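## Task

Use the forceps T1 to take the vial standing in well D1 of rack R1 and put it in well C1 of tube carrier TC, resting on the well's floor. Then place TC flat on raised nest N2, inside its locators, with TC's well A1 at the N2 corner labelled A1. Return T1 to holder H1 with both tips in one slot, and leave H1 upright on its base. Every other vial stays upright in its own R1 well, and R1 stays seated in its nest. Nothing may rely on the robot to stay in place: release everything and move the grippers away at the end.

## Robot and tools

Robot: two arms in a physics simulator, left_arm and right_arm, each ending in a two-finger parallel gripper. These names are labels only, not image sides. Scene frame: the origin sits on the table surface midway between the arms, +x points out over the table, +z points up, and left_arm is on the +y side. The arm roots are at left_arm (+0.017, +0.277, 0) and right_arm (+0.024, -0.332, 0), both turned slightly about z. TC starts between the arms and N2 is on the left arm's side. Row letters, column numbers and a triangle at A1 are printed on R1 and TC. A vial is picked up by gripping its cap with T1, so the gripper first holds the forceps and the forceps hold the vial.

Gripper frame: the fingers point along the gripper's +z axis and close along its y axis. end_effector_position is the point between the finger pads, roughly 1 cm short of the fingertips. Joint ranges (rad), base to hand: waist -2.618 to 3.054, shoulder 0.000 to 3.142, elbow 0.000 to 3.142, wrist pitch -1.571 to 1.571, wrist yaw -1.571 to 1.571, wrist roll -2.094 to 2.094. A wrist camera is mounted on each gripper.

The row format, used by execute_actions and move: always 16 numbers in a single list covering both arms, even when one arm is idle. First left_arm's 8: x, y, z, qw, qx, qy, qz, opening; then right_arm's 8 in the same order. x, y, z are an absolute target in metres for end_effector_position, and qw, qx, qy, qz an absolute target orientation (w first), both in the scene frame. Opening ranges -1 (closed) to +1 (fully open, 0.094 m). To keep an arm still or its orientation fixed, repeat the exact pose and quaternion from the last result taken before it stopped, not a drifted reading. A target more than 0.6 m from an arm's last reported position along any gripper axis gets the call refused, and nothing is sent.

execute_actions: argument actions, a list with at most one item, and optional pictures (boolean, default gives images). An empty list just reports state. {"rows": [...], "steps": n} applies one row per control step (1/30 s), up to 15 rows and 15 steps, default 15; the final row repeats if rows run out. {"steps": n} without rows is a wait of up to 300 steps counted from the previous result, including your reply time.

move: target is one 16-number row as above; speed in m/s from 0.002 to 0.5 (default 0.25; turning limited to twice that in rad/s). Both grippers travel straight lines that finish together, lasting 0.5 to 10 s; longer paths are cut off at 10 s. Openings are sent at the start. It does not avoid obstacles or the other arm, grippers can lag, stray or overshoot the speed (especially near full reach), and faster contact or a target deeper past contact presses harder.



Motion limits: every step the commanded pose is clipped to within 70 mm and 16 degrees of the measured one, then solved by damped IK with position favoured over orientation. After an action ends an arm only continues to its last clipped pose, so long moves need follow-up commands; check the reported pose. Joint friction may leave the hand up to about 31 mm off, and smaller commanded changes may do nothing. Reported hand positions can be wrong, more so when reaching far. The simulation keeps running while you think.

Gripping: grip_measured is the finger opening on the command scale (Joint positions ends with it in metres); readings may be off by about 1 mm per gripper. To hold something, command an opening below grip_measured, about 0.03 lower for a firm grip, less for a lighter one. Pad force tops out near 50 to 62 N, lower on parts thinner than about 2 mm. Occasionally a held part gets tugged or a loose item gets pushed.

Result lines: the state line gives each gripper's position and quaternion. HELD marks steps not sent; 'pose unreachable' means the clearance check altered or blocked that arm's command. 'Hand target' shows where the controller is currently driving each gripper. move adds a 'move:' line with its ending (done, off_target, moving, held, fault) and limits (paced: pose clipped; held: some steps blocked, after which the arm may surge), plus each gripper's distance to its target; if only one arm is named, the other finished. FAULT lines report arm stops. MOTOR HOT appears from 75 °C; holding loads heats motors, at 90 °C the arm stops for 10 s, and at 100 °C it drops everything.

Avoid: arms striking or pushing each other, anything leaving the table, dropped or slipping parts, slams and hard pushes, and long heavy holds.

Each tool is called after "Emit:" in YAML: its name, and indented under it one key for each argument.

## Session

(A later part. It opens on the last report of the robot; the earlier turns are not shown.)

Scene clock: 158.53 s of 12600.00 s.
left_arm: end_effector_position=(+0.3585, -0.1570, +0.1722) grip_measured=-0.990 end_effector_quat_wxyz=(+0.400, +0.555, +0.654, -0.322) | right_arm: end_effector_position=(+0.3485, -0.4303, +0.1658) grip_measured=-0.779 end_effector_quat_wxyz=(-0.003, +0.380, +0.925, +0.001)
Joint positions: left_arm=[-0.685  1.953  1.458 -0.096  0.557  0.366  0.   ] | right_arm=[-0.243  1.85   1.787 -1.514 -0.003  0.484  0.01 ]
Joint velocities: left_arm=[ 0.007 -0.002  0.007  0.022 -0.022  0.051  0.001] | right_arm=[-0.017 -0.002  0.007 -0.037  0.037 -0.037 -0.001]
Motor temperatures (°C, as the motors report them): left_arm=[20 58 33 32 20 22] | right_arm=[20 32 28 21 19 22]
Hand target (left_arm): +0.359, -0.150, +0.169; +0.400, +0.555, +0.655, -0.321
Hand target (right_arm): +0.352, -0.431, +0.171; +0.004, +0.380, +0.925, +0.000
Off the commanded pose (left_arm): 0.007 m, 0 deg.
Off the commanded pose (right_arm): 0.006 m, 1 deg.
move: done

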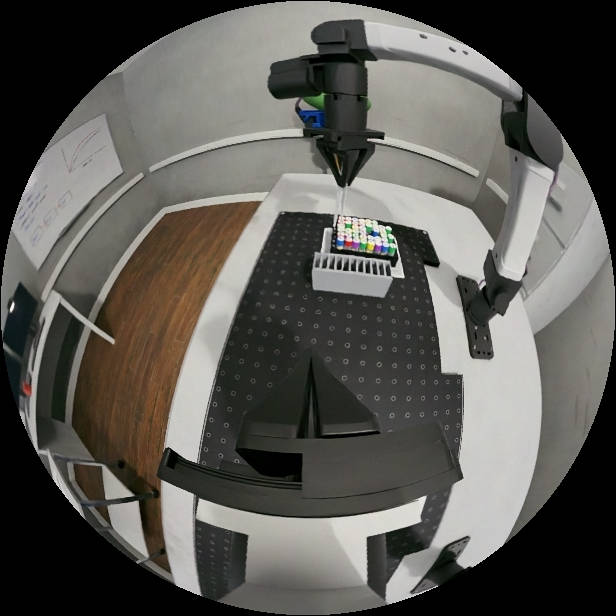

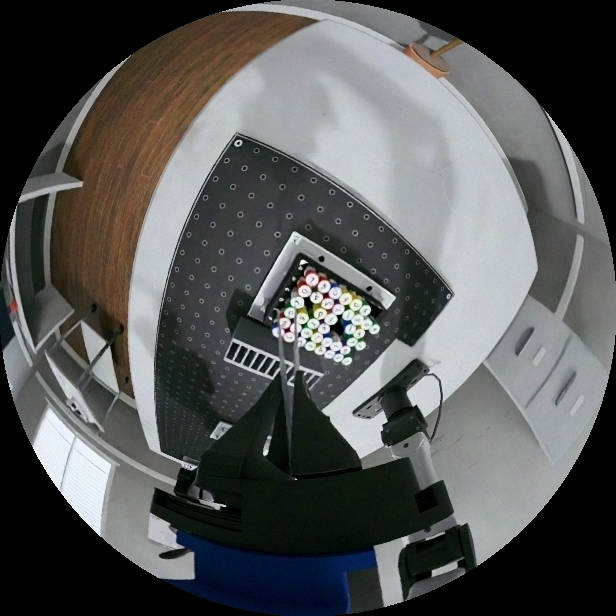

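Emit:
move:
  target: [0.3585,-0.157,0.1722,0.4,0.554,0.655,-0.321,-1,0.3504,-0.4241,0.1658,-0.003,0.3717,0.9284,0,-0.78]
  speed: 0.01

Scene clock: 164.43 s of 12600.00 s.
left_arm: end_effector_position=(+0.3583, -0.1570, +0.1721) grip_measured=-0.990 end_effector_quat_wxyz=(+0.400, +0.556, +0.654, -0.322) | right_arm: end_effector_position=(+0.3496, -0.4264, +0.1658) grip_measured=-0.779 end_effector_quat_wxyz=(-0.003, +0.375, +0.927, +0.001)
Joint positions: left_arm=[-0.685  1.953  1.457 -0.095  0.558  0.367  0.   ] | right_arm=[-0.231  1.85   1.787 -1.514 -0.003  0.484  0.01 ]
Joint velocities: left_arm=[-0.002 -0.017 -0.017 -0.022  0.022  0.022 -0.   ] | right_arm=[-0.002 -0.002  0.022 -0.095 -0.037 -0.081 -0.001]
Motor temperatures (°C, as the motors report them): left_arm=[20 59 32 32 20 22] | right_arm=[20 32 28 20 19 22]
Hand target (left_arm): +0.358, -0.157, +0.172; +0.400, +0.554, +0.655, -0.321
Hand target (right_arm): +0.350, -0.424, +0.166; -0.003, +0.372, +0.928, +0.000
Off the commanded pose (left_arm): 0.000 m, 0 deg.
Off the commanded pose (right_arm): 0.002 m, 0 deg.
After step 90, 1.77 s passed at rest.
move: done

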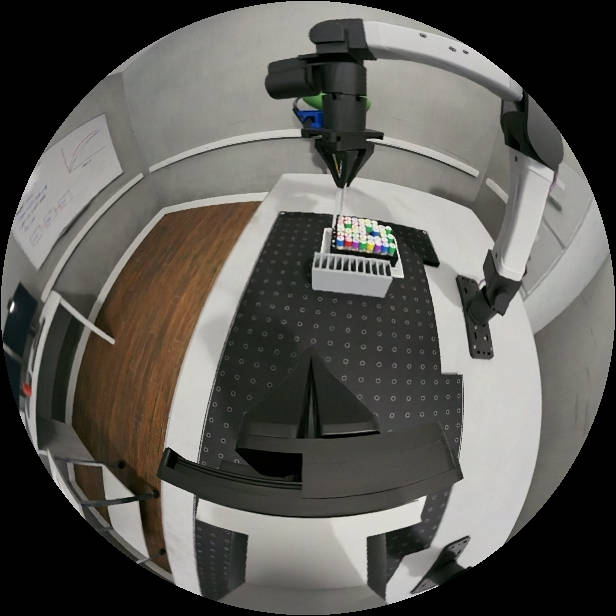

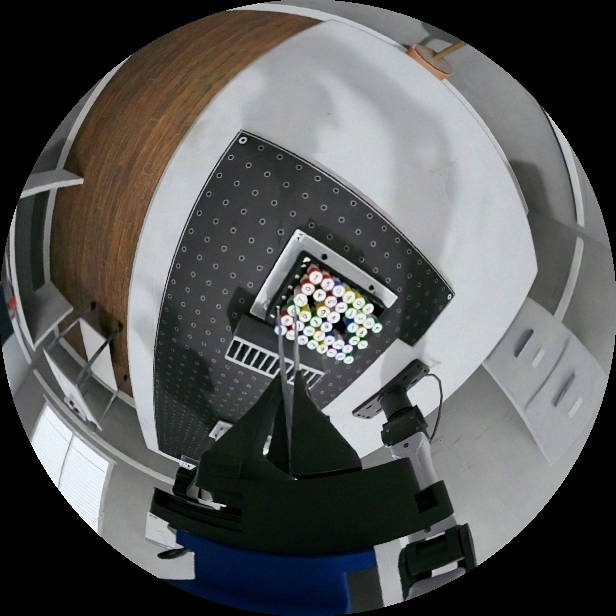

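Emit:
move:
  target: [0.3585,-0.157,0.1722,0.4,0.554,0.655,-0.321,-1,0.3415,-0.4240,0.1658,-0.0193,0.375,0.927,0,-0.78]
  speed: 0.01

Emit:
zoom_image:
  camera: "cam_right_wrist"
  region: [240,270,350,380]

Scene clock: 170.87 s of 12600.00 s.
left_arm: end_effector_position=(+0.3583, -0.1570, +0.1721) grip_measured=-0.990 end_effector_quat_wxyz=(+0.400, +0.556, +0.654, -0.322) | right_arm: end_effector_position=(+0.3444, -0.4249, +0.1659) grip_measured=-0.779 end_effector_quat_wxyz=(-0.014, +0.375, +0.927, +0.000)
Joint positions: left_arm=[-0.685  1.953  1.457 -0.095  0.558  0.367  0.   ] | right_arm=[-0.231  1.85   1.787 -1.536 -0.003  0.484  0.01 ]
Joint velocities: left_arm=[-0.002 -0.002 -0.007 -0.125 -0.066 -0.022  0.   ] | right_arm=[-0.002 -0.007  0.007  0.066 -0.007  0.007  0.   ]
Motor temperatures (°C, as the motors report them): left_arm=[20 58 32 32 20 22] | right_arm=[20 32 29 21 19 22]
Hand target (left_arm): +0.359, -0.157, +0.172; +0.400, +0.554, +0.655, -0.321
Hand target (right_arm): +0.342, -0.424, +0.166; -0.019, +0.375, +0.927, -0.000
Off the commanded pose (left_arm): 0.000 m, 0 deg.
Off the commanded pose (right_arm): 0.003 m, 1 deg.
After step 90, 1.63 s passed at rest.
move: done

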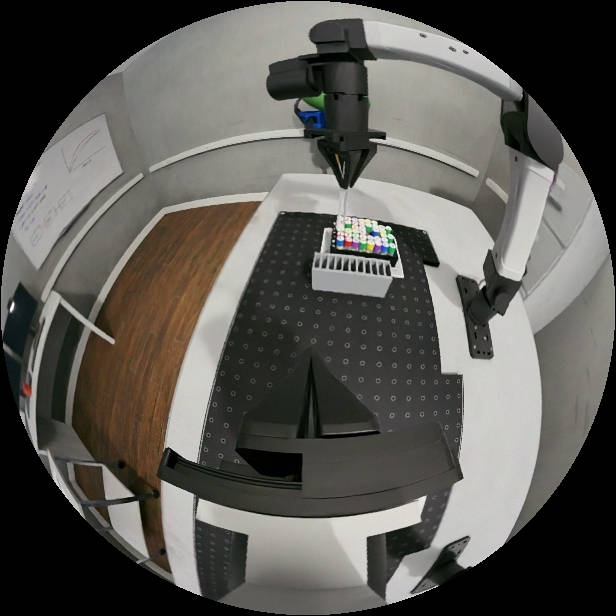

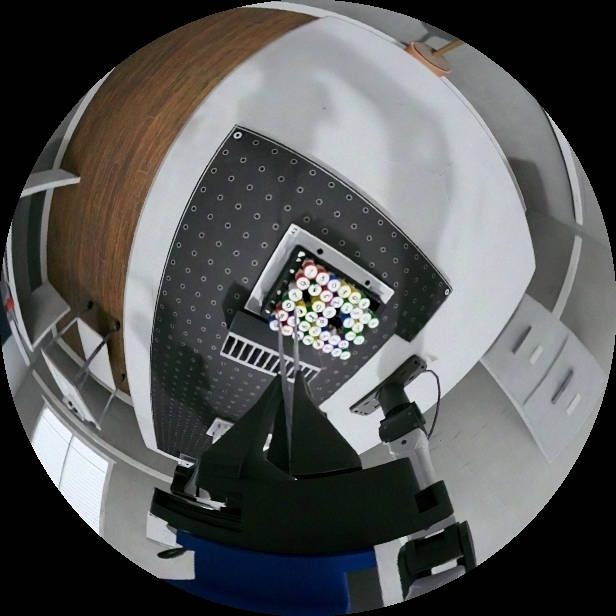

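Region (240, 270, 350, 380) of cam_right_wrist's 616x616 image, scaled by 4.582, with more detail than that image has.

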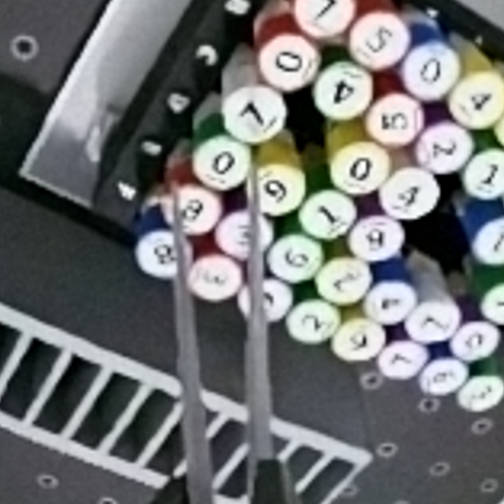

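Emit:
execute_actions:
  actions:
    - {"rows":[[0.3585,-0.157,0.1722,0.4,0.554,0.655,-0.321,-1,0.3419,-0.4241,0.1602,-0.0205,0.375,0.927,0,-0.78],[0.3585,-0.157,0.1722,0.4,0.554,0.655,-0.321,-1,0.3419,-0.4241,0.1594,-0.0206,0.375,0.927,0,-0.78],[0.3585,-0.157,0.1722,0.4,0.554,0.655,-0.321,-1,0.342,-0.4241,0.1586,-0.0207,0.375,0.927,0,-0.78],[0.3585,-0.157,0.1722,0.4,0.554,0.655,-0.321,-1,0.342,-0.4242,0.1577,-0.0207,0.375,0.927,0,-0.78],[0.3585,-0.157,0.1722,0.4,0.554,0.655,-0.321,-1,0.3421,-0.4242,0.1569,-0.0208,0.375,0.927,0,-0.78],[0.3585,-0.157,0.1722,0.4,0.554,0.655,-0.321,-1,0.3422,-0.4242,0.1561,-0.0209,0.375,0.927,0,-0.78],[0.3585,-0.157,0.1722,0.4,0.554,0.655,-0.321,-1,0.3422,-0.4242,0.1553,-0.021,0.375,0.927,0,-0.78],[0.3585,-0.157,0.1722,0.4,0.554,0.655,-0.321,-1,0.3423,-0.4242,0.1545,-0.021,0.375,0.927,0,-0.78],[0.3585,-0.157,0.1722,0.4,0.554,0.655,-0.321,-1,0.3423,-0.4243,0.1536,-0.0211,0.375,0.927,0,-0.78],[0.3585,-0.157,0.1722,0.4,0.554,0.655,-0.321,-1,0.3424,-0.4243,0.1528,-0.0212,0.375,0.927,0,-0.78],[0.3585,-0.157,0.1722,0.4,0.554,0.655,-0.321,-1,0.3425,-0.4243,0.152,-0.0213,0.375,0.927,0,-0.78],[0.3585,-0.157,0.1722,0.4,0.554,0.655,-0.321,-1,0.3425,-0.4243,0.1512,-0.0214,0.375,0.927,0,-0.78],[0.3585,-0.157,0.1722,0.4,0.554,0.655,-0.321,-1,0.3426,-0.4244,0.1504,-0.0215,0.375,0.927,0,-0.78],[0.3585,-0.157,0.1722,0.4,0.554,0.655,-0.321,-1,0.3426,-0.4244,0.1495,-0.0215,0.375,0.927,0,-0.78],[0.3585,-0.157,0.1722,0.4,0.554,0.655,-0.321,-1,0.3427,-0.4244,0.1487,-0.0216,0.375,0.927,0,-0.78]],"steps":15}
  pictures: false

Emit:
wait:
  seconds: 0.5

Emit:
zoom_image:
  camera: "cam_right_wrist"
  region: [240,270,350,380]

Emit:
zoom_image:
  camera: "cam_left_wrist"
  region: [310,185,390,265]

Scene clock: 182.07 s of 12600.00 s.
left_arm: end_effector_position=(+0.3583, -0.1570, +0.1721) grip_measured=-0.990 end_effector_quat_wxyz=(+0.400, +0.556, +0.654, -0.322) | right_arm: end_effector_position=(+0.3420, -0.4242, +0.1547) grip_measured=-0.779 end_effector_quat_wxyz=(-0.023, +0.375, +0.927, -0.001)
Joint positions: left_arm=[-0.685  1.953  1.457 -0.095  0.558  0.367  0.   ] | right_arm=[-0.231  1.85   1.742 -1.508 -0.003  0.484  0.01 ]
Joint velocities: left_arm=[-0.007 -0.012  0.007  0.037 -0.022  0.007  0.001] | right_arm=[-0.012 -0.002 -0.085  0.095 -0.095  0.022 -0.001]
Motor temperatures (°C, as the motors report them): left_arm=[20 58 33 33 20 22] | right_arm=[20 32 29 20 19 22]
Hand target (left_arm): +0.359, -0.157, +0.172; +0.400, +0.554, +0.655, -0.321
Hand target (right_arm): +0.342, -0.424, +0.149; -0.022, +0.375, +0.927, -0.000
Off the commanded pose (left_arm): 0.000 m, 0 deg.
Off the commanded pose (right_arm): 0.006 m, 0 deg.
Steps of this call (steps 1 to 90: nothing new was sent; then 7.70 s passed at rest; steps 91 to 105: all 15 steps of this action). Readings (end_effector_position):
91: left_arm (+0.3583, -0.1570, +0.1721) | right_arm (+0.3443, -0.4249, +0.1659)
92: left_arm (+0.3583, -0.1570, +0.1721) | right_arm (+0.3442, -0.4249, +0.1655)
94: left_arm (+0.3583, -0.1570, +0.1721) | right_arm (+0.3434, -0.4246, +0.1637)
98: left_arm (+0.3583, -0.1570, +0.1721) | right_arm (+0.3415, -0.4241, +0.1595)
105: the state above

Scene clock: 182.57 s of 12600.00 s.
left_arm: end_effector_position=(+0.3583, -0.1570, +0.1721) grip_measured=-0.990 end_effector_quat_wxyz=(+0.400, +0.556, +0.654, -0.322) | right_arm: end_effector_position=(+0.3436, -0.4247, +0.1532) grip_measured=-0.779 end_effector_quat_wxyz=(-0.020, +0.375, +0.927, -0.000)
Joint positions: left_arm=[-0.685  1.953  1.457 -0.095  0.558  0.367  0.   ] | right_arm=[-0.231  1.85   1.736 -1.496 -0.003  0.484  0.01 ]
Joint velocities: left_arm=[-0.017 -0.012  0.002  0.037 -0.037  0.022  0.   ] | right_arm=[-0.002  0.007 -0.002 -0.051 -0.066 -0.051 -0.   ]
Motor temperatures (°C, as the motors report them): left_arm=[20 58 33 33 20 22] | right_arm=[20 32 29 20 19 22]
Hand target (left_arm): +0.359, -0.157, +0.172; +0.400, +0.554, +0.655, -0.321
Hand target (right_arm): +0.342, -0.424, +0.149; -0.022, +0.375, +0.927, -0.000
Off the commanded pose (left_arm): 0.000 m, 0 deg.
Off the commanded pose (right_arm): 0.005 m, 0 deg.
Steps of this call (steps 1 to 15: nothing new was sent). Readings (end_effector_position):
1: left_arm (+0.3583, -0.1570, +0.1721) | right_arm (+0.3421, -0.4243, +0.1541)
2: left_arm (+0.3583, -0.1570, +0.1721) | right_arm (+0.3421, -0.4243, +0.1536)
4: left_arm (+0.3583, -0.1570, +0.1721) | right_arm (+0.3424, -0.4244, +0.1533)
8: left_arm (+0.3583, -0.1570, +0.1721) | right_arm (+0.3433, -0.4246, +0.1533)
15: the state above

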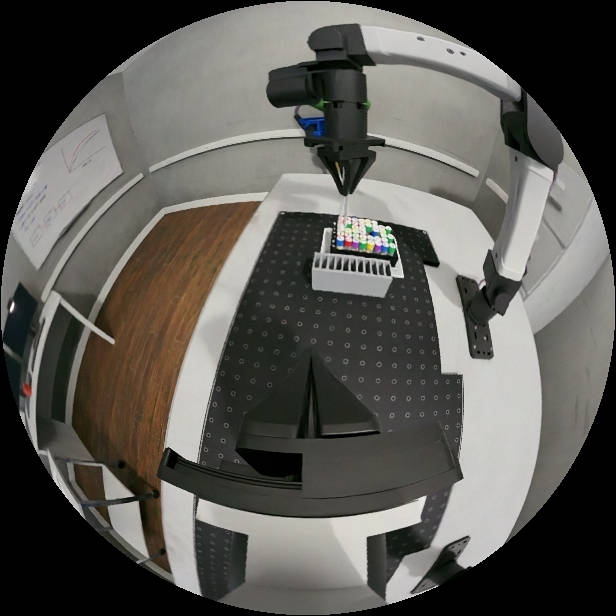

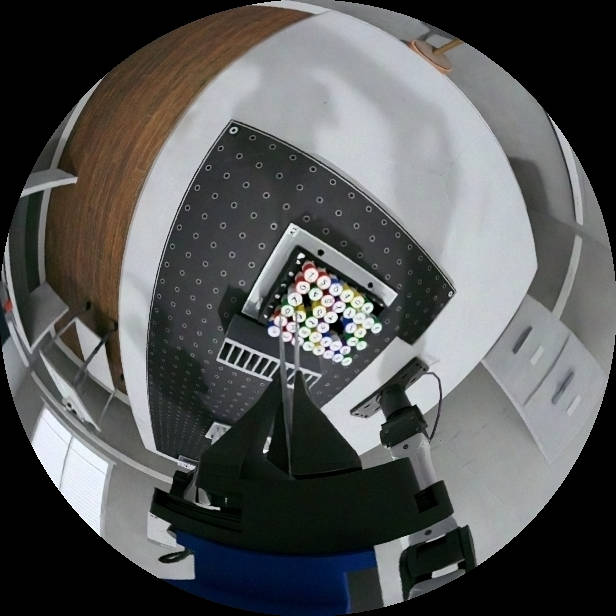

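Region (240, 270, 350, 380) of cam_right_wrist's 616x616 image, scaled by 4.582, with more detail than that image has.

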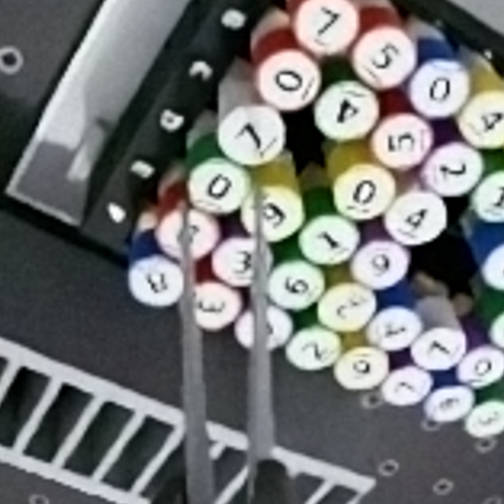

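Region (310, 185, 390, 265) of cam_left_wrist's 616x616 image, scaled by 6.300, with more detail than that image has.

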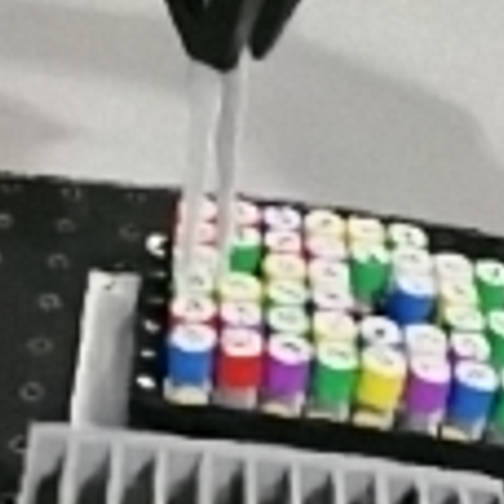

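Emit:
move:
  target: [0.3585,-0.157,0.1722,0.4,0.554,0.655,-0.321,-1,0.3451,-0.4251,0.1649,-0.014,0.375,0.927,0,-0.78]
  speed: 0.03

Emit:
zoom_image:
  camera: "cam_right_wrist"
  region: [240,270,350,380]

Emit:
zoom_image:
  camera: "cam_left_wrist"
  region: [300,145,410,255]

Scene clock: 186.53 s of 12600.00 s.
left_arm: end_effector_position=(+0.3583, -0.1570, +0.1721) grip_measured=-0.990 end_effector_quat_wxyz=(+0.400, +0.556, +0.654, -0.322) | right_arm: end_effector_position=(+0.3423, -0.4243, +0.1589) grip_measured=-0.779 end_effector_quat_wxyz=(-0.021, +0.375, +0.927, -0.001)
Joint positions: left_arm=[-0.685  1.953  1.457 -0.095  0.558  0.367  0.   ] | right_arm=[-0.231  1.85   1.759 -1.521 -0.003  0.484  0.01 ]
Joint velocities: left_arm=[-0.017  0.007  0.007 -0.051  0.007 -0.007 -0.   ] | right_arm=[-0.012 -0.007 -0.002 -0.051 -0.022  0.037 -0.   ]
Motor temperatures (°C, as the motors report them): left_arm=[20 58 33 33 20 22] | right_arm=[20 32 29 20 19 22]
Hand target (left_arm): +0.359, -0.157, +0.172; +0.400, +0.554, +0.655, -0.321
Hand target (right_arm): +0.345, -0.425, +0.165; -0.014, +0.375, +0.927, +0.000
Off the commanded pose (left_arm): 0.000 m, 0 deg.
Off the commanded pose (right_arm): 0.007 m, 1 deg.
After step 90, 0.23 s passed at rest.
move: done

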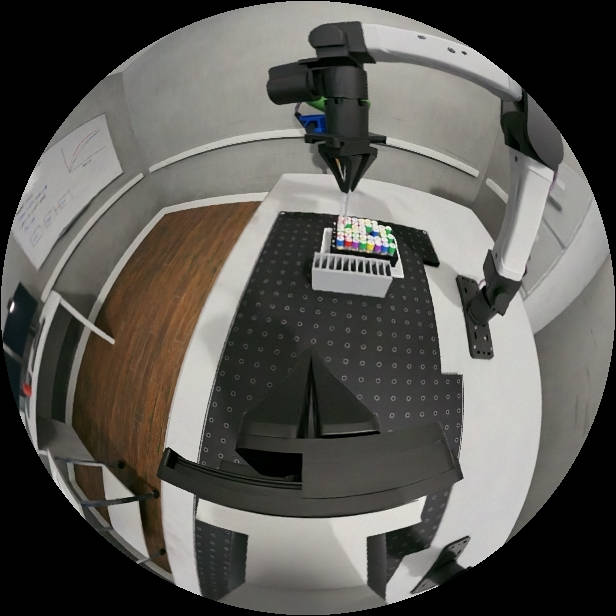

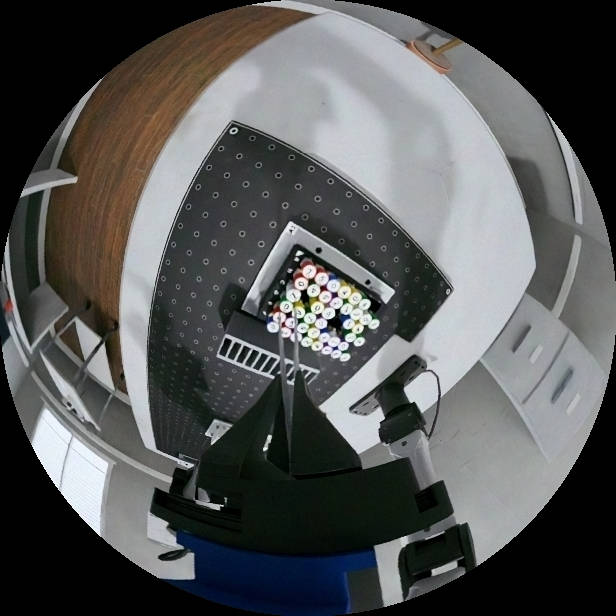

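Region (240, 270, 350, 380) of cam_right_wrist's 616x616 image, scaled by 4.582, with more detail than that image has.

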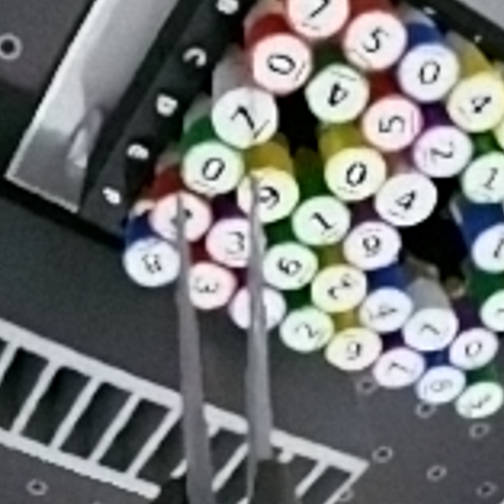

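Region (300, 145, 410, 255) of cam_left_wrist's 616x616 image, scaled by 4.582, with more detail than that image has.

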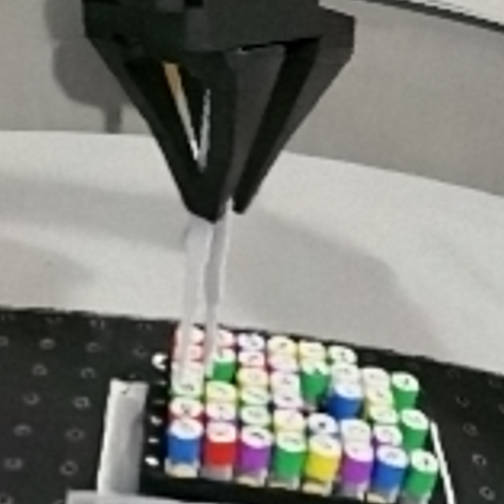

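Emit:
move:
  target: [0.3585,-0.157,0.1722,0.4,0.554,0.655,-0.321,-1,0.3425,-0.4244,0.155,-0.0215,0.375,0.927,0,-0.78]
  speed: 0.005

Emit:
zoom_image:
  camera: "cam_right_wrist"
  region: [240,270,350,380]

Scene clock: 190.70 s of 12600.00 s.
left_arm: end_effector_position=(+0.3583, -0.1570, +0.1721) grip_measured=-0.990 end_effector_quat_wxyz=(+0.400, +0.556, +0.654, -0.322) | right_arm: end_effector_position=(+0.3427, -0.4244, +0.1589) grip_measured=-0.779 end_effector_quat_wxyz=(-0.020, +0.375, +0.927, -0.000)
Joint positions: left_arm=[-0.685  1.953  1.457 -0.095  0.558  0.367  0.   ] | right_arm=[-0.231  1.85   1.759 -1.52  -0.003  0.484  0.01 ]
Joint velocities: left_arm=[-0.012  0.002 -0.012 -0.007 -0.007  0.037  0.   ] | right_arm=[-0.007 -0.002 -0.002 -0.022  0.007 -0.022  0.   ]
Motor temperatures (°C, as the motors report them): left_arm=[20 58 33 33 20 22] | right_arm=[20 32 29 20 19 22]
Hand target (left_arm): +0.359, -0.157, +0.172; +0.400, +0.554, +0.655, -0.321
Hand target (right_arm): +0.342, -0.424, +0.155; -0.022, +0.375, +0.927, -0.000
Off the commanded pose (left_arm): 0.000 m, 0 deg.
Off the commanded pose (right_arm): 0.004 m, 0 deg.
After step 90, 0.17 s passed at rest.
move: done

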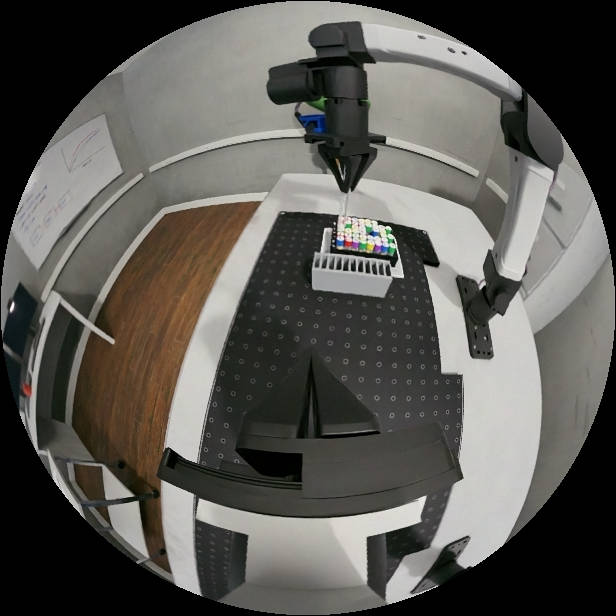

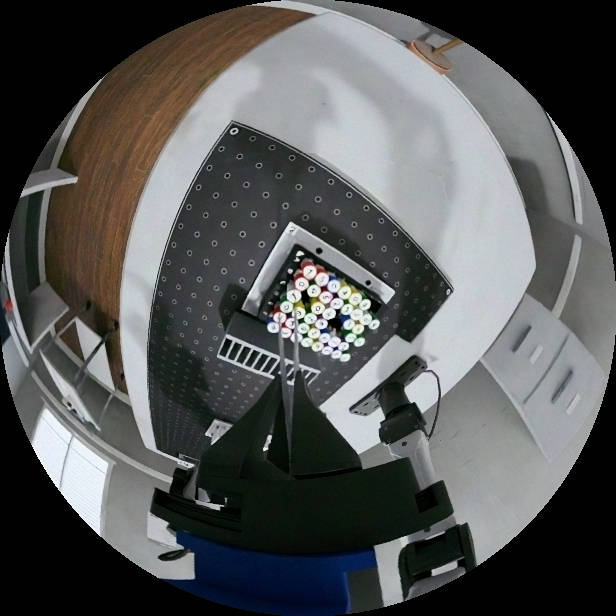

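Region (240, 270, 350, 380) of cam_right_wrist's 616x616 image, scaled by 4.582, with more detail than that image has.

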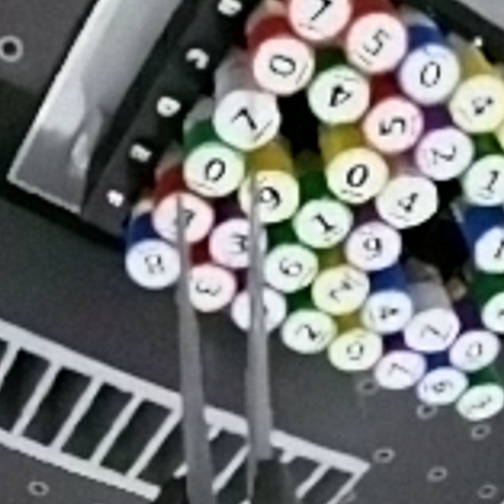

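Emit:
execute_actions:
  actions:
    - {"rows":[[0.3585,-0.157,0.1722,0.4,0.554,0.655,-0.321,-1,0.3431,-0.4245,0.1532,-0.0208,0.375,0.927,0,-0.78],[0.3585,-0.157,0.1722,0.4,0.554,0.655,-0.321,-1,0.343,-0.4245,0.1525,-0.0212,0.375,0.927,0,-0.78],[0.3585,-0.157,0.1722,0.4,0.554,0.655,-0.321,-1,0.3429,-0.4245,0.1519,-0.0216,0.375,0.927,0,-0.78],[0.3585,-0.157,0.1722,0.4,0.554,0.655,-0.321,-1,0.3428,-0.4244,0.1512,-0.022,0.375,0.927,0,-0.78],[0.3585,-0.157,0.1722,0.4,0.554,0.655,-0.321,-1,0.3426,-0.4244,0.1506,-0.0224,0.375,0.927,0,-0.78]],"steps":15}

Emit:
zoom_image:
  camera: "cam_right_wrist"
  region: [240,270,350,380]

Scene clock: 195.77 s of 12600.00 s.
left_arm: end_effector_position=(+0.3583, -0.1570, +0.1721) grip_measured=-0.990 end_effector_quat_wxyz=(+0.400, +0.556, +0.654, -0.322) | right_arm: end_effector_position=(+0.3430, -0.4245, +0.1548) grip_measured=-0.779 end_effector_quat_wxyz=(-0.021, +0.375, +0.927, -0.001)
Joint positions: left_arm=[-0.685  1.953  1.457 -0.095  0.558  0.367  0.   ] | right_arm=[-0.231  1.85   1.742 -1.504 -0.003  0.484  0.01 ]
Joint velocities: left_arm=[ 0.012 -0.012  0.002  0.066 -0.081  0.022  0.001] | right_arm=[ 0.002 -0.002 -0.022 -0.051 -0.022 -0.037  0.001]
Motor temperatures (°C, as the motors report them): left_arm=[20 58 33 33 20 22] | right_arm=[20 33 29 21 19 22]
Hand target (left_arm): +0.359, -0.157, +0.172; +0.400, +0.554, +0.655, -0.321
Hand target (right_arm): +0.342, -0.424, +0.151; -0.023, +0.375, +0.927, -0.000
Off the commanded pose (left_arm): 0.000 m, 0 deg.
Off the commanded pose (right_arm): 0.004 m, 0 deg.
Steps of this call (steps 1 to 90: nothing new was sent; then 1.57 s passed at rest; steps 91 to 105: all 15 steps of this action). Readings (end_effector_position):
91: left_arm (+0.3583, -0.1570, +0.1721) | right_arm (+0.3430, -0.4245, +0.1589)
92: left_arm (+0.3583, -0.1570, +0.1721) | right_arm (+0.3433, -0.4246, +0.1588)
94: left_arm (+0.3583, -0.1570, +0.1721) | right_arm (+0.3441, -0.4248, +0.1583)
98: left_arm (+0.3583, -0.1570, +0.1721) | right_arm (+0.3426, -0.4244, +0.1551)
105: the state above

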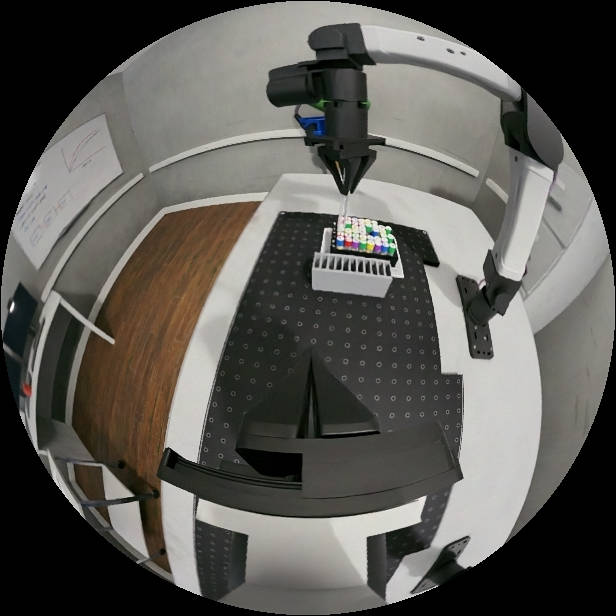

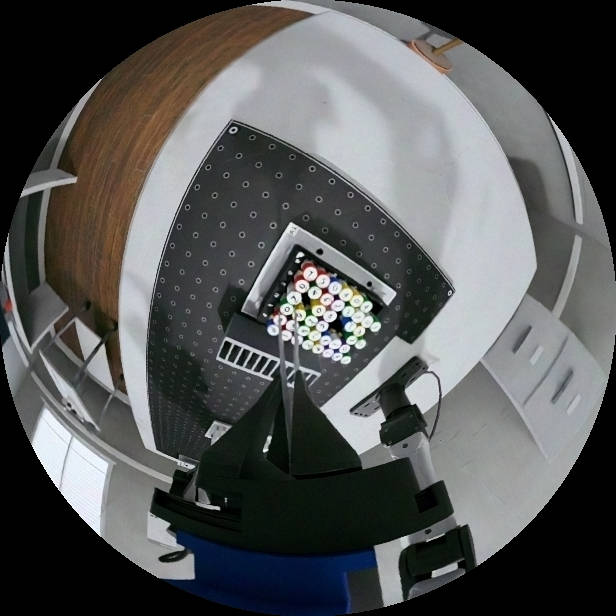

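Region (240, 270, 350, 380) of cam_right_wrist's 616x616 image, scaled by 4.582, with more detail than that image has.

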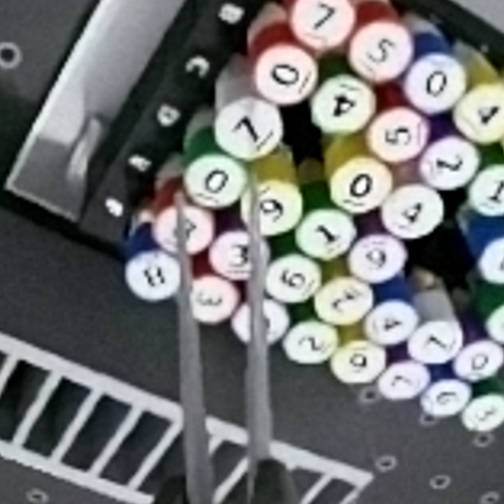

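Emit:
execute_actions:
  actions:
    - {"rows":[[0.3585,-0.157,0.1722,0.4,0.554,0.655,-0.321,-1,0.3433,-0.4246,0.149,-0.0212,0.375,0.927,0,-0.78],[0.3585,-0.157,0.1722,0.4,0.554,0.655,-0.321,-1,0.3433,-0.4246,0.1483,-0.0214,0.375,0.927,0,-0.78],[0.3585,-0.157,0.1722,0.4,0.554,0.655,-0.321,-1,0.3434,-0.4246,0.1475,-0.0216,0.375,0.927,0,-0.78],[0.3585,-0.157,0.1722,0.4,0.554,0.655,-0.321,-1,0.3434,-0.4246,0.1468,-0.0217,0.375,0.927,0,-0.78],[0.3585,-0.157,0.1722,0.4,0.554,0.655,-0.321,-1,0.3435,-0.4246,0.146,-0.0218,0.375,0.927,0,-0.78],[0.3585,-0.157,0.1722,0.4,0.554,0.655,-0.321,-1,0.3436,-0.4246,0.1453,-0.0219,0.375,0.927,0,-0.78],[0.3585,-0.157,0.1722,0.4,0.554,0.655,-0.321,-1,0.3437,-0.4247,0.1446,-0.022,0.375,0.927,0,-0.78]],"steps":15}

Emit:
zoom_image:
  camera: "cam_right_wrist"
  region: [240,270,350,380]

Emit:
zoom_image:
  camera: "cam_left_wrist"
  region: [310,185,390,265]

Scene clock: 200.90 s of 12600.00 s.
left_arm: end_effector_position=(+0.3583, -0.1570, +0.1721) grip_measured=-0.990 end_effector_quat_wxyz=(+0.400, +0.556, +0.654, -0.322) | right_arm: end_effector_position=(+0.3440, -0.4248, +0.1492) grip_measured=-0.779 end_effector_quat_wxyz=(-0.020, +0.375, +0.927, -0.000)
Joint positions: left_arm=[-0.685  1.953  1.457 -0.095  0.558  0.367  0.   ] | right_arm=[-0.231  1.85   1.72  -1.481 -0.003  0.484  0.01 ]
Joint velocities: left_arm=[-0.007  0.007  0.007 -0.022 -0.007  0.007  0.001] | right_arm=[ 0.002 -0.022 -0.022  0.037  0.037  0.022  0.   ]
Motor temperatures (°C, as the motors report them): left_arm=[20 58 33 33 20 22] | right_arm=[20 33 29 21 19 22]
Hand target (left_arm): +0.359, -0.157, +0.172; +0.400, +0.554, +0.655, -0.321
Hand target (right_arm): +0.344, -0.425, +0.145; -0.022, +0.375, +0.927, -0.000
Off the commanded pose (left_arm): 0.000 m, 0 deg.
Off the commanded pose (right_arm): 0.005 m, 0 deg.
Steps of this call (steps 1 to 90: nothing new was sent; then 1.63 s passed at rest; steps 91 to 105: all 15 steps of this action). Readings (end_effector_position):
91: left_arm (+0.3583, -0.1570, +0.1721) | right_arm (+0.3434, -0.4246, +0.1548)
92: left_arm (+0.3583, -0.1570, +0.1721) | right_arm (+0.3438, -0.4248, +0.1547)
94: left_arm (+0.3583, -0.1570, +0.1721) | right_arm (+0.3447, -0.4250, +0.1541)
98: left_arm (+0.3583, -0.1570, +0.1721) | right_arm (+0.3433, -0.4246, +0.1500)
105: the state above

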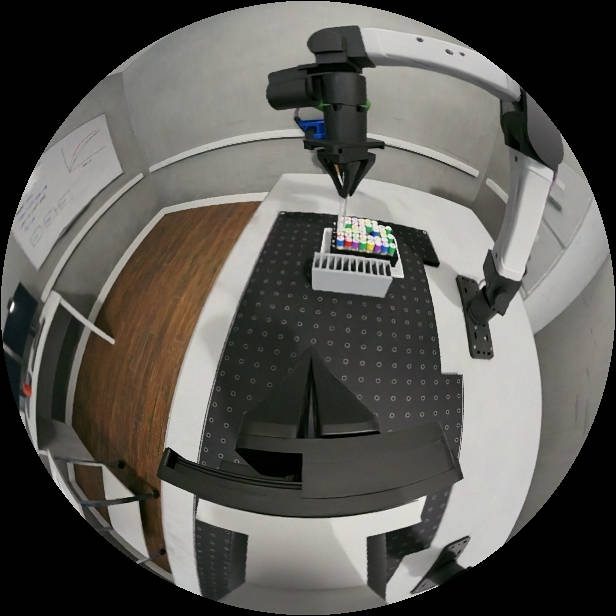

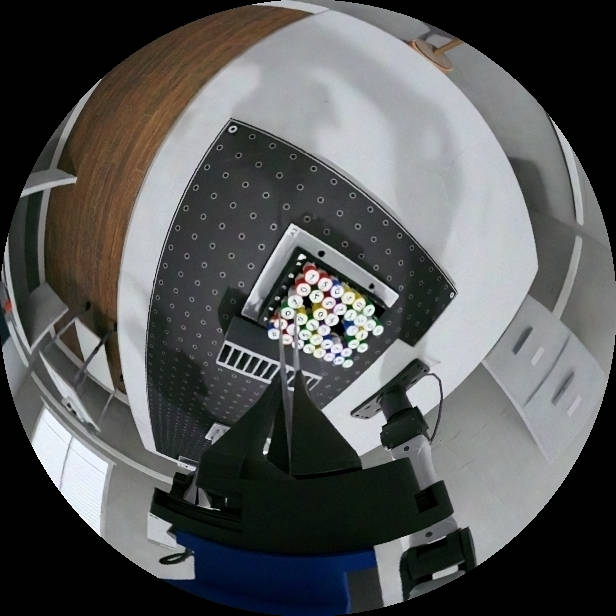

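Region (240, 270, 350, 380) of cam_right_wrist's 616x616 image, scaled by 4.582, with more detail than that image has.

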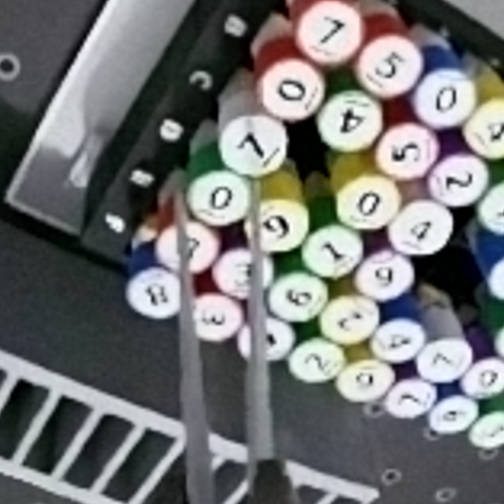

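Region (310, 185, 390, 265) of cam_left_wrist's 616x616 image, scaled by 6.300, with more detail than that image has.

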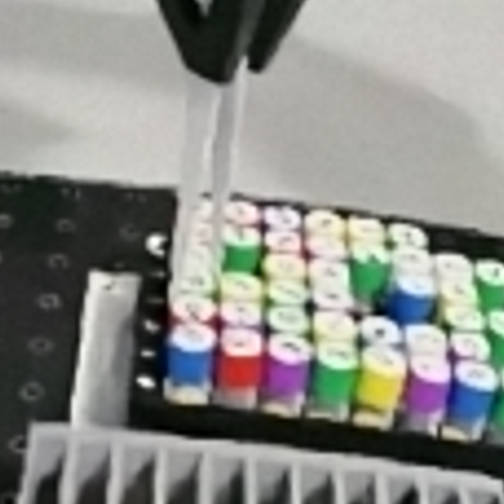

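Emit:
execute_actions:
  actions:
    - {"rows":[[0.3585,-0.157,0.1722,0.4,0.554,0.655,-0.321,-1,0.3435,-0.4246,0.143,-0.0228,0.375,0.927,0,-0.78],[0.3585,-0.157,0.1722,0.4,0.554,0.655,-0.321,-1,0.3435,-0.4246,0.1423,-0.023,0.375,0.927,0,-0.78],[0.3585,-0.157,0.1722,0.4,0.554,0.655,-0.321,-1,0.3436,-0.4246,0.1416,-0.023,0.375,0.927,0,-0.78],[0.3585,-0.157,0.1722,0.4,0.554,0.655,-0.321,-1,0.3437,-0.4247,0.141,-0.023,0.375,0.927,0,-0.78],[0.3585,-0.157,0.1722,0.4,0.554,0.655,-0.321,-1,0.3438,-0.4247,0.1404,-0.023,0.375,0.927,0,-0.78]],"steps":15}

Emit:
zoom_image:
  camera: "cam_right_wrist"
  region: [240,270,350,380]

Emit:
zoom_image:
  camera: "cam_left_wrist"
  region: [310,185,390,265]

Scene clock: 205.00 s of 12600.00 s.
left_arm: end_effector_position=(+0.3583, -0.1570, +0.1721) grip_measured=-0.990 end_effector_quat_wxyz=(+0.400, +0.556, +0.654, -0.322) | right_arm: end_effector_position=(+0.3442, -0.4249, +0.1452) grip_measured=-0.779 end_effector_quat_wxyz=(-0.020, +0.375, +0.927, -0.000)
Joint positions: left_arm=[-0.685  1.953  1.457 -0.095  0.558  0.367  0.   ] | right_arm=[-0.231  1.85   1.704 -1.465 -0.003  0.484  0.01 ]
Joint velocities: left_arm=[ 0.007 -0.017 -0.007  0.022 -0.037  0.081 -0.001] | right_arm=[-0.012 -0.007  0.002 -0.022 -0.022 -0.051 -0.   ]
Motor temperatures (°C, as the motors report them): left_arm=[20 58 33 33 20 22] | right_arm=[20 33 29 21 19 22]
Hand target (left_arm): +0.359, -0.157, +0.172; +0.400, +0.554, +0.655, -0.321
Hand target (right_arm): +0.344, -0.425, +0.140; -0.023, +0.375, +0.927, -0.000
Off the commanded pose (left_arm): 0.000 m, 0 deg.
Off the commanded pose (right_arm): 0.005 m, 0 deg.
Steps of this call (steps 1 to 90: nothing new was sent; then 0.60 s passed at rest; steps 91 to 105: all 15 steps of this action). Readings (end_effector_position):
91: left_arm (+0.3583, -0.1570, +0.1721) | right_arm (+0.3445, -0.4250, +0.1492)
92: left_arm (+0.3583, -0.1570, +0.1721) | right_arm (+0.3447, -0.4250, +0.1492)
94: left_arm (+0.3583, -0.1570, +0.1721) | right_arm (+0.3452, -0.4252, +0.1486)
98: left_arm (+0.3583, -0.1570, +0.1721) | right_arm (+0.3437, -0.4247, +0.1455)
105: the state above

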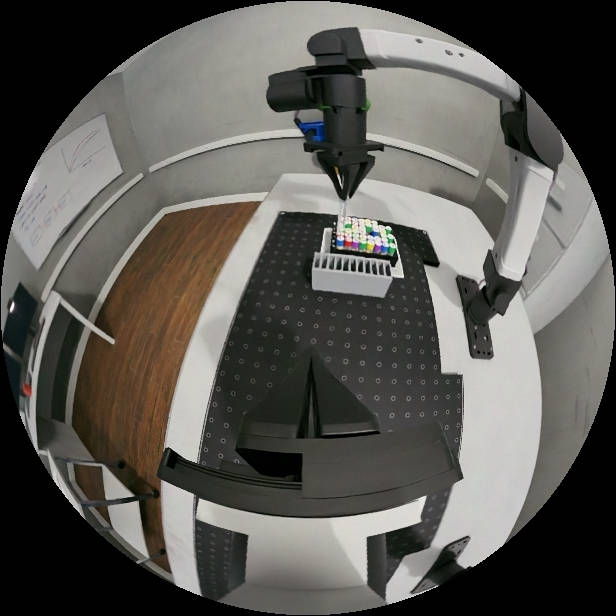

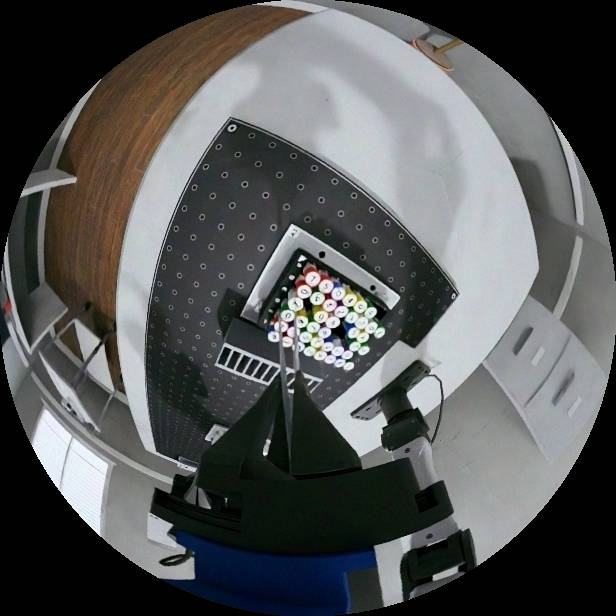

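Region (240, 270, 350, 380) of cam_right_wrist's 616x616 image, scaled by 4.582, with more detail than that image has.

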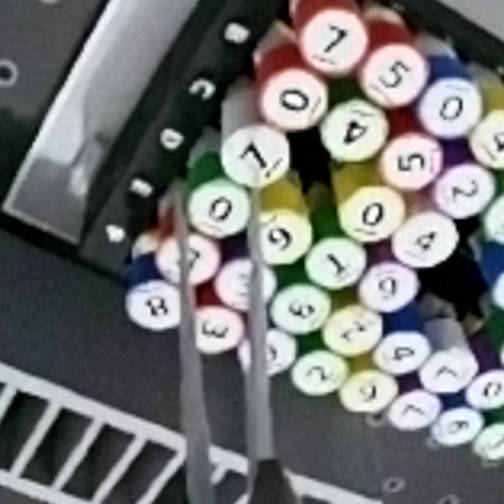

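Region (310, 185, 390, 265) of cam_left_wrist's 616x616 image, scaled by 6.300, with more detail than that image has.

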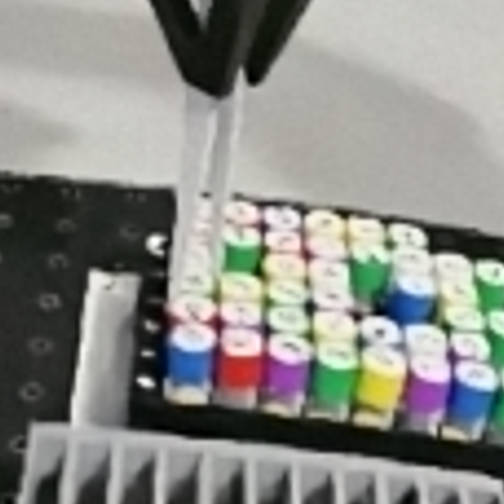

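Emit:
execute_actions:
  actions:
    - {"rows":[[0.3585,-0.157,0.1722,0.4,0.554,0.655,-0.321,-1,0.3442,-0.4249,0.1452,-0.02,0.375,0.927,0,-0.8],[0.3585,-0.157,0.1722,0.4,0.554,0.655,-0.321,-1,0.3442,-0.4249,0.1452,-0.02,0.375,0.927,0,-0.81],[0.3585,-0.157,0.1722,0.4,0.554,0.655,-0.321,-1,0.3442,-0.4249,0.1452,-0.02,0.375,0.927,0,-0.82],[0.3585,-0.157,0.1722,0.4,0.554,0.655,-0.321,-1,0.3442,-0.4249,0.1452,-0.02,0.375,0.927,0,-0.83],[0.3585,-0.157,0.1722,0.4,0.554,0.655,-0.321,-1,0.3442,-0.4249,0.1452,-0.02,0.375,0.927,0,-0.84],[0.3585,-0.157,0.1722,0.4,0.554,0.655,-0.321,-1,0.3442,-0.4249,0.1452,-0.02,0.375,0.927,0,-0.85]],"steps":15}

Emit:
zoom_image:
  camera: "cam_right_wrist"
  region: [240,270,350,380]

Scene clock: 209.20 s of 12600.00 s.
left_arm: end_effector_position=(+0.3583, -0.1570, +0.1721) grip_measured=-0.990 end_effector_quat_wxyz=(+0.400, +0.556, +0.654, -0.322) | right_arm: end_effector_position=(+0.3445, -0.4249, +0.1452) grip_measured=-0.840 end_effector_quat_wxyz=(-0.020, +0.375, +0.927, -0.000)
Joint positions: left_arm=[-0.685  1.953  1.457 -0.095  0.558  0.367  0.   ] | right_arm=[-0.231  1.85   1.704 -1.464 -0.004  0.484  0.008]
Joint velocities: left_arm=[ 0.027 -0.017  0.012 -0.007 -0.007 -0.066 -0.   ] | right_arm=[-0.007  0.007 -0.017  0.037 -0.007  0.022  0.   ]
Motor temperatures (°C, as the motors report them): left_arm=[20 58 33 34 20 22] | right_arm=[20 33 28 21 19 22]
Hand target (left_arm): +0.359, -0.157, +0.172; +0.400, +0.554, +0.655, -0.321
Hand target (right_arm): +0.344, -0.425, +0.145; -0.020, +0.375, +0.927, -0.000
Off the commanded pose (left_arm): 0.000 m, 0 deg.
Off the commanded pose (right_arm): 0.000 m, 0 deg.
Steps of this call (steps 1 to 90: nothing new was sent; then 0.70 s passed at rest; steps 91 to 105: all 15 steps of this action). Readings (end_effector_position):
91: left_arm (+0.3583, -0.1570, +0.1721) | right_arm (+0.3445, -0.4250, +0.1452)
92: left_arm (+0.3583, -0.1570, +0.1721) | right_arm (+0.3445, -0.4250, +0.1452)
94: left_arm (+0.3583, -0.1570, +0.1721) | right_arm (+0.3445, -0.4250, +0.1452)
98: left_arm (+0.3583, -0.1570, +0.1721) | right_arm (+0.3445, -0.4249, +0.1452)
105: the state above

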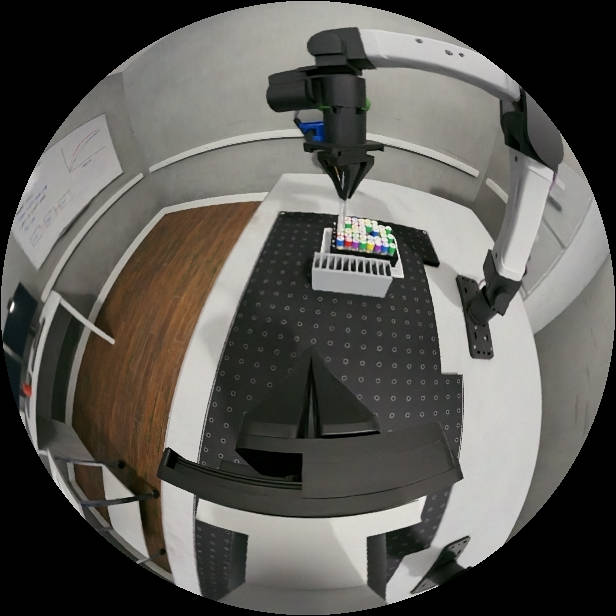

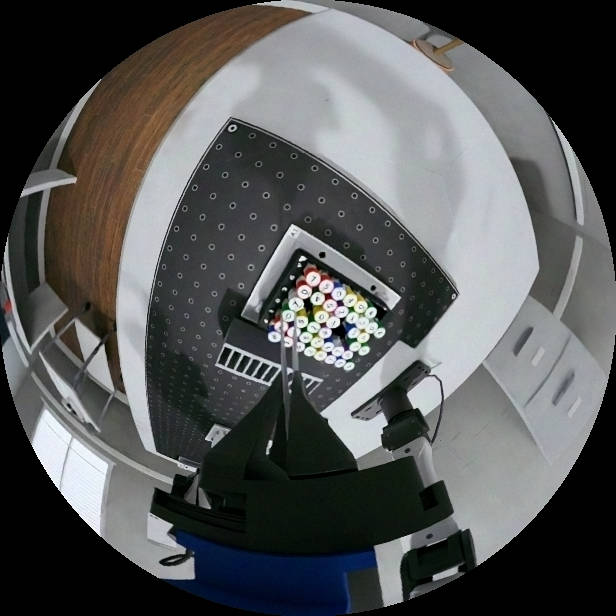

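Region (240, 270, 350, 380) of cam_right_wrist's 616x616 image, scaled by 4.582, with more detail than that image has.

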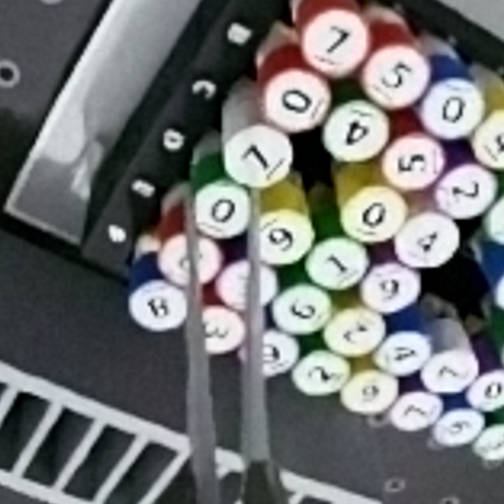

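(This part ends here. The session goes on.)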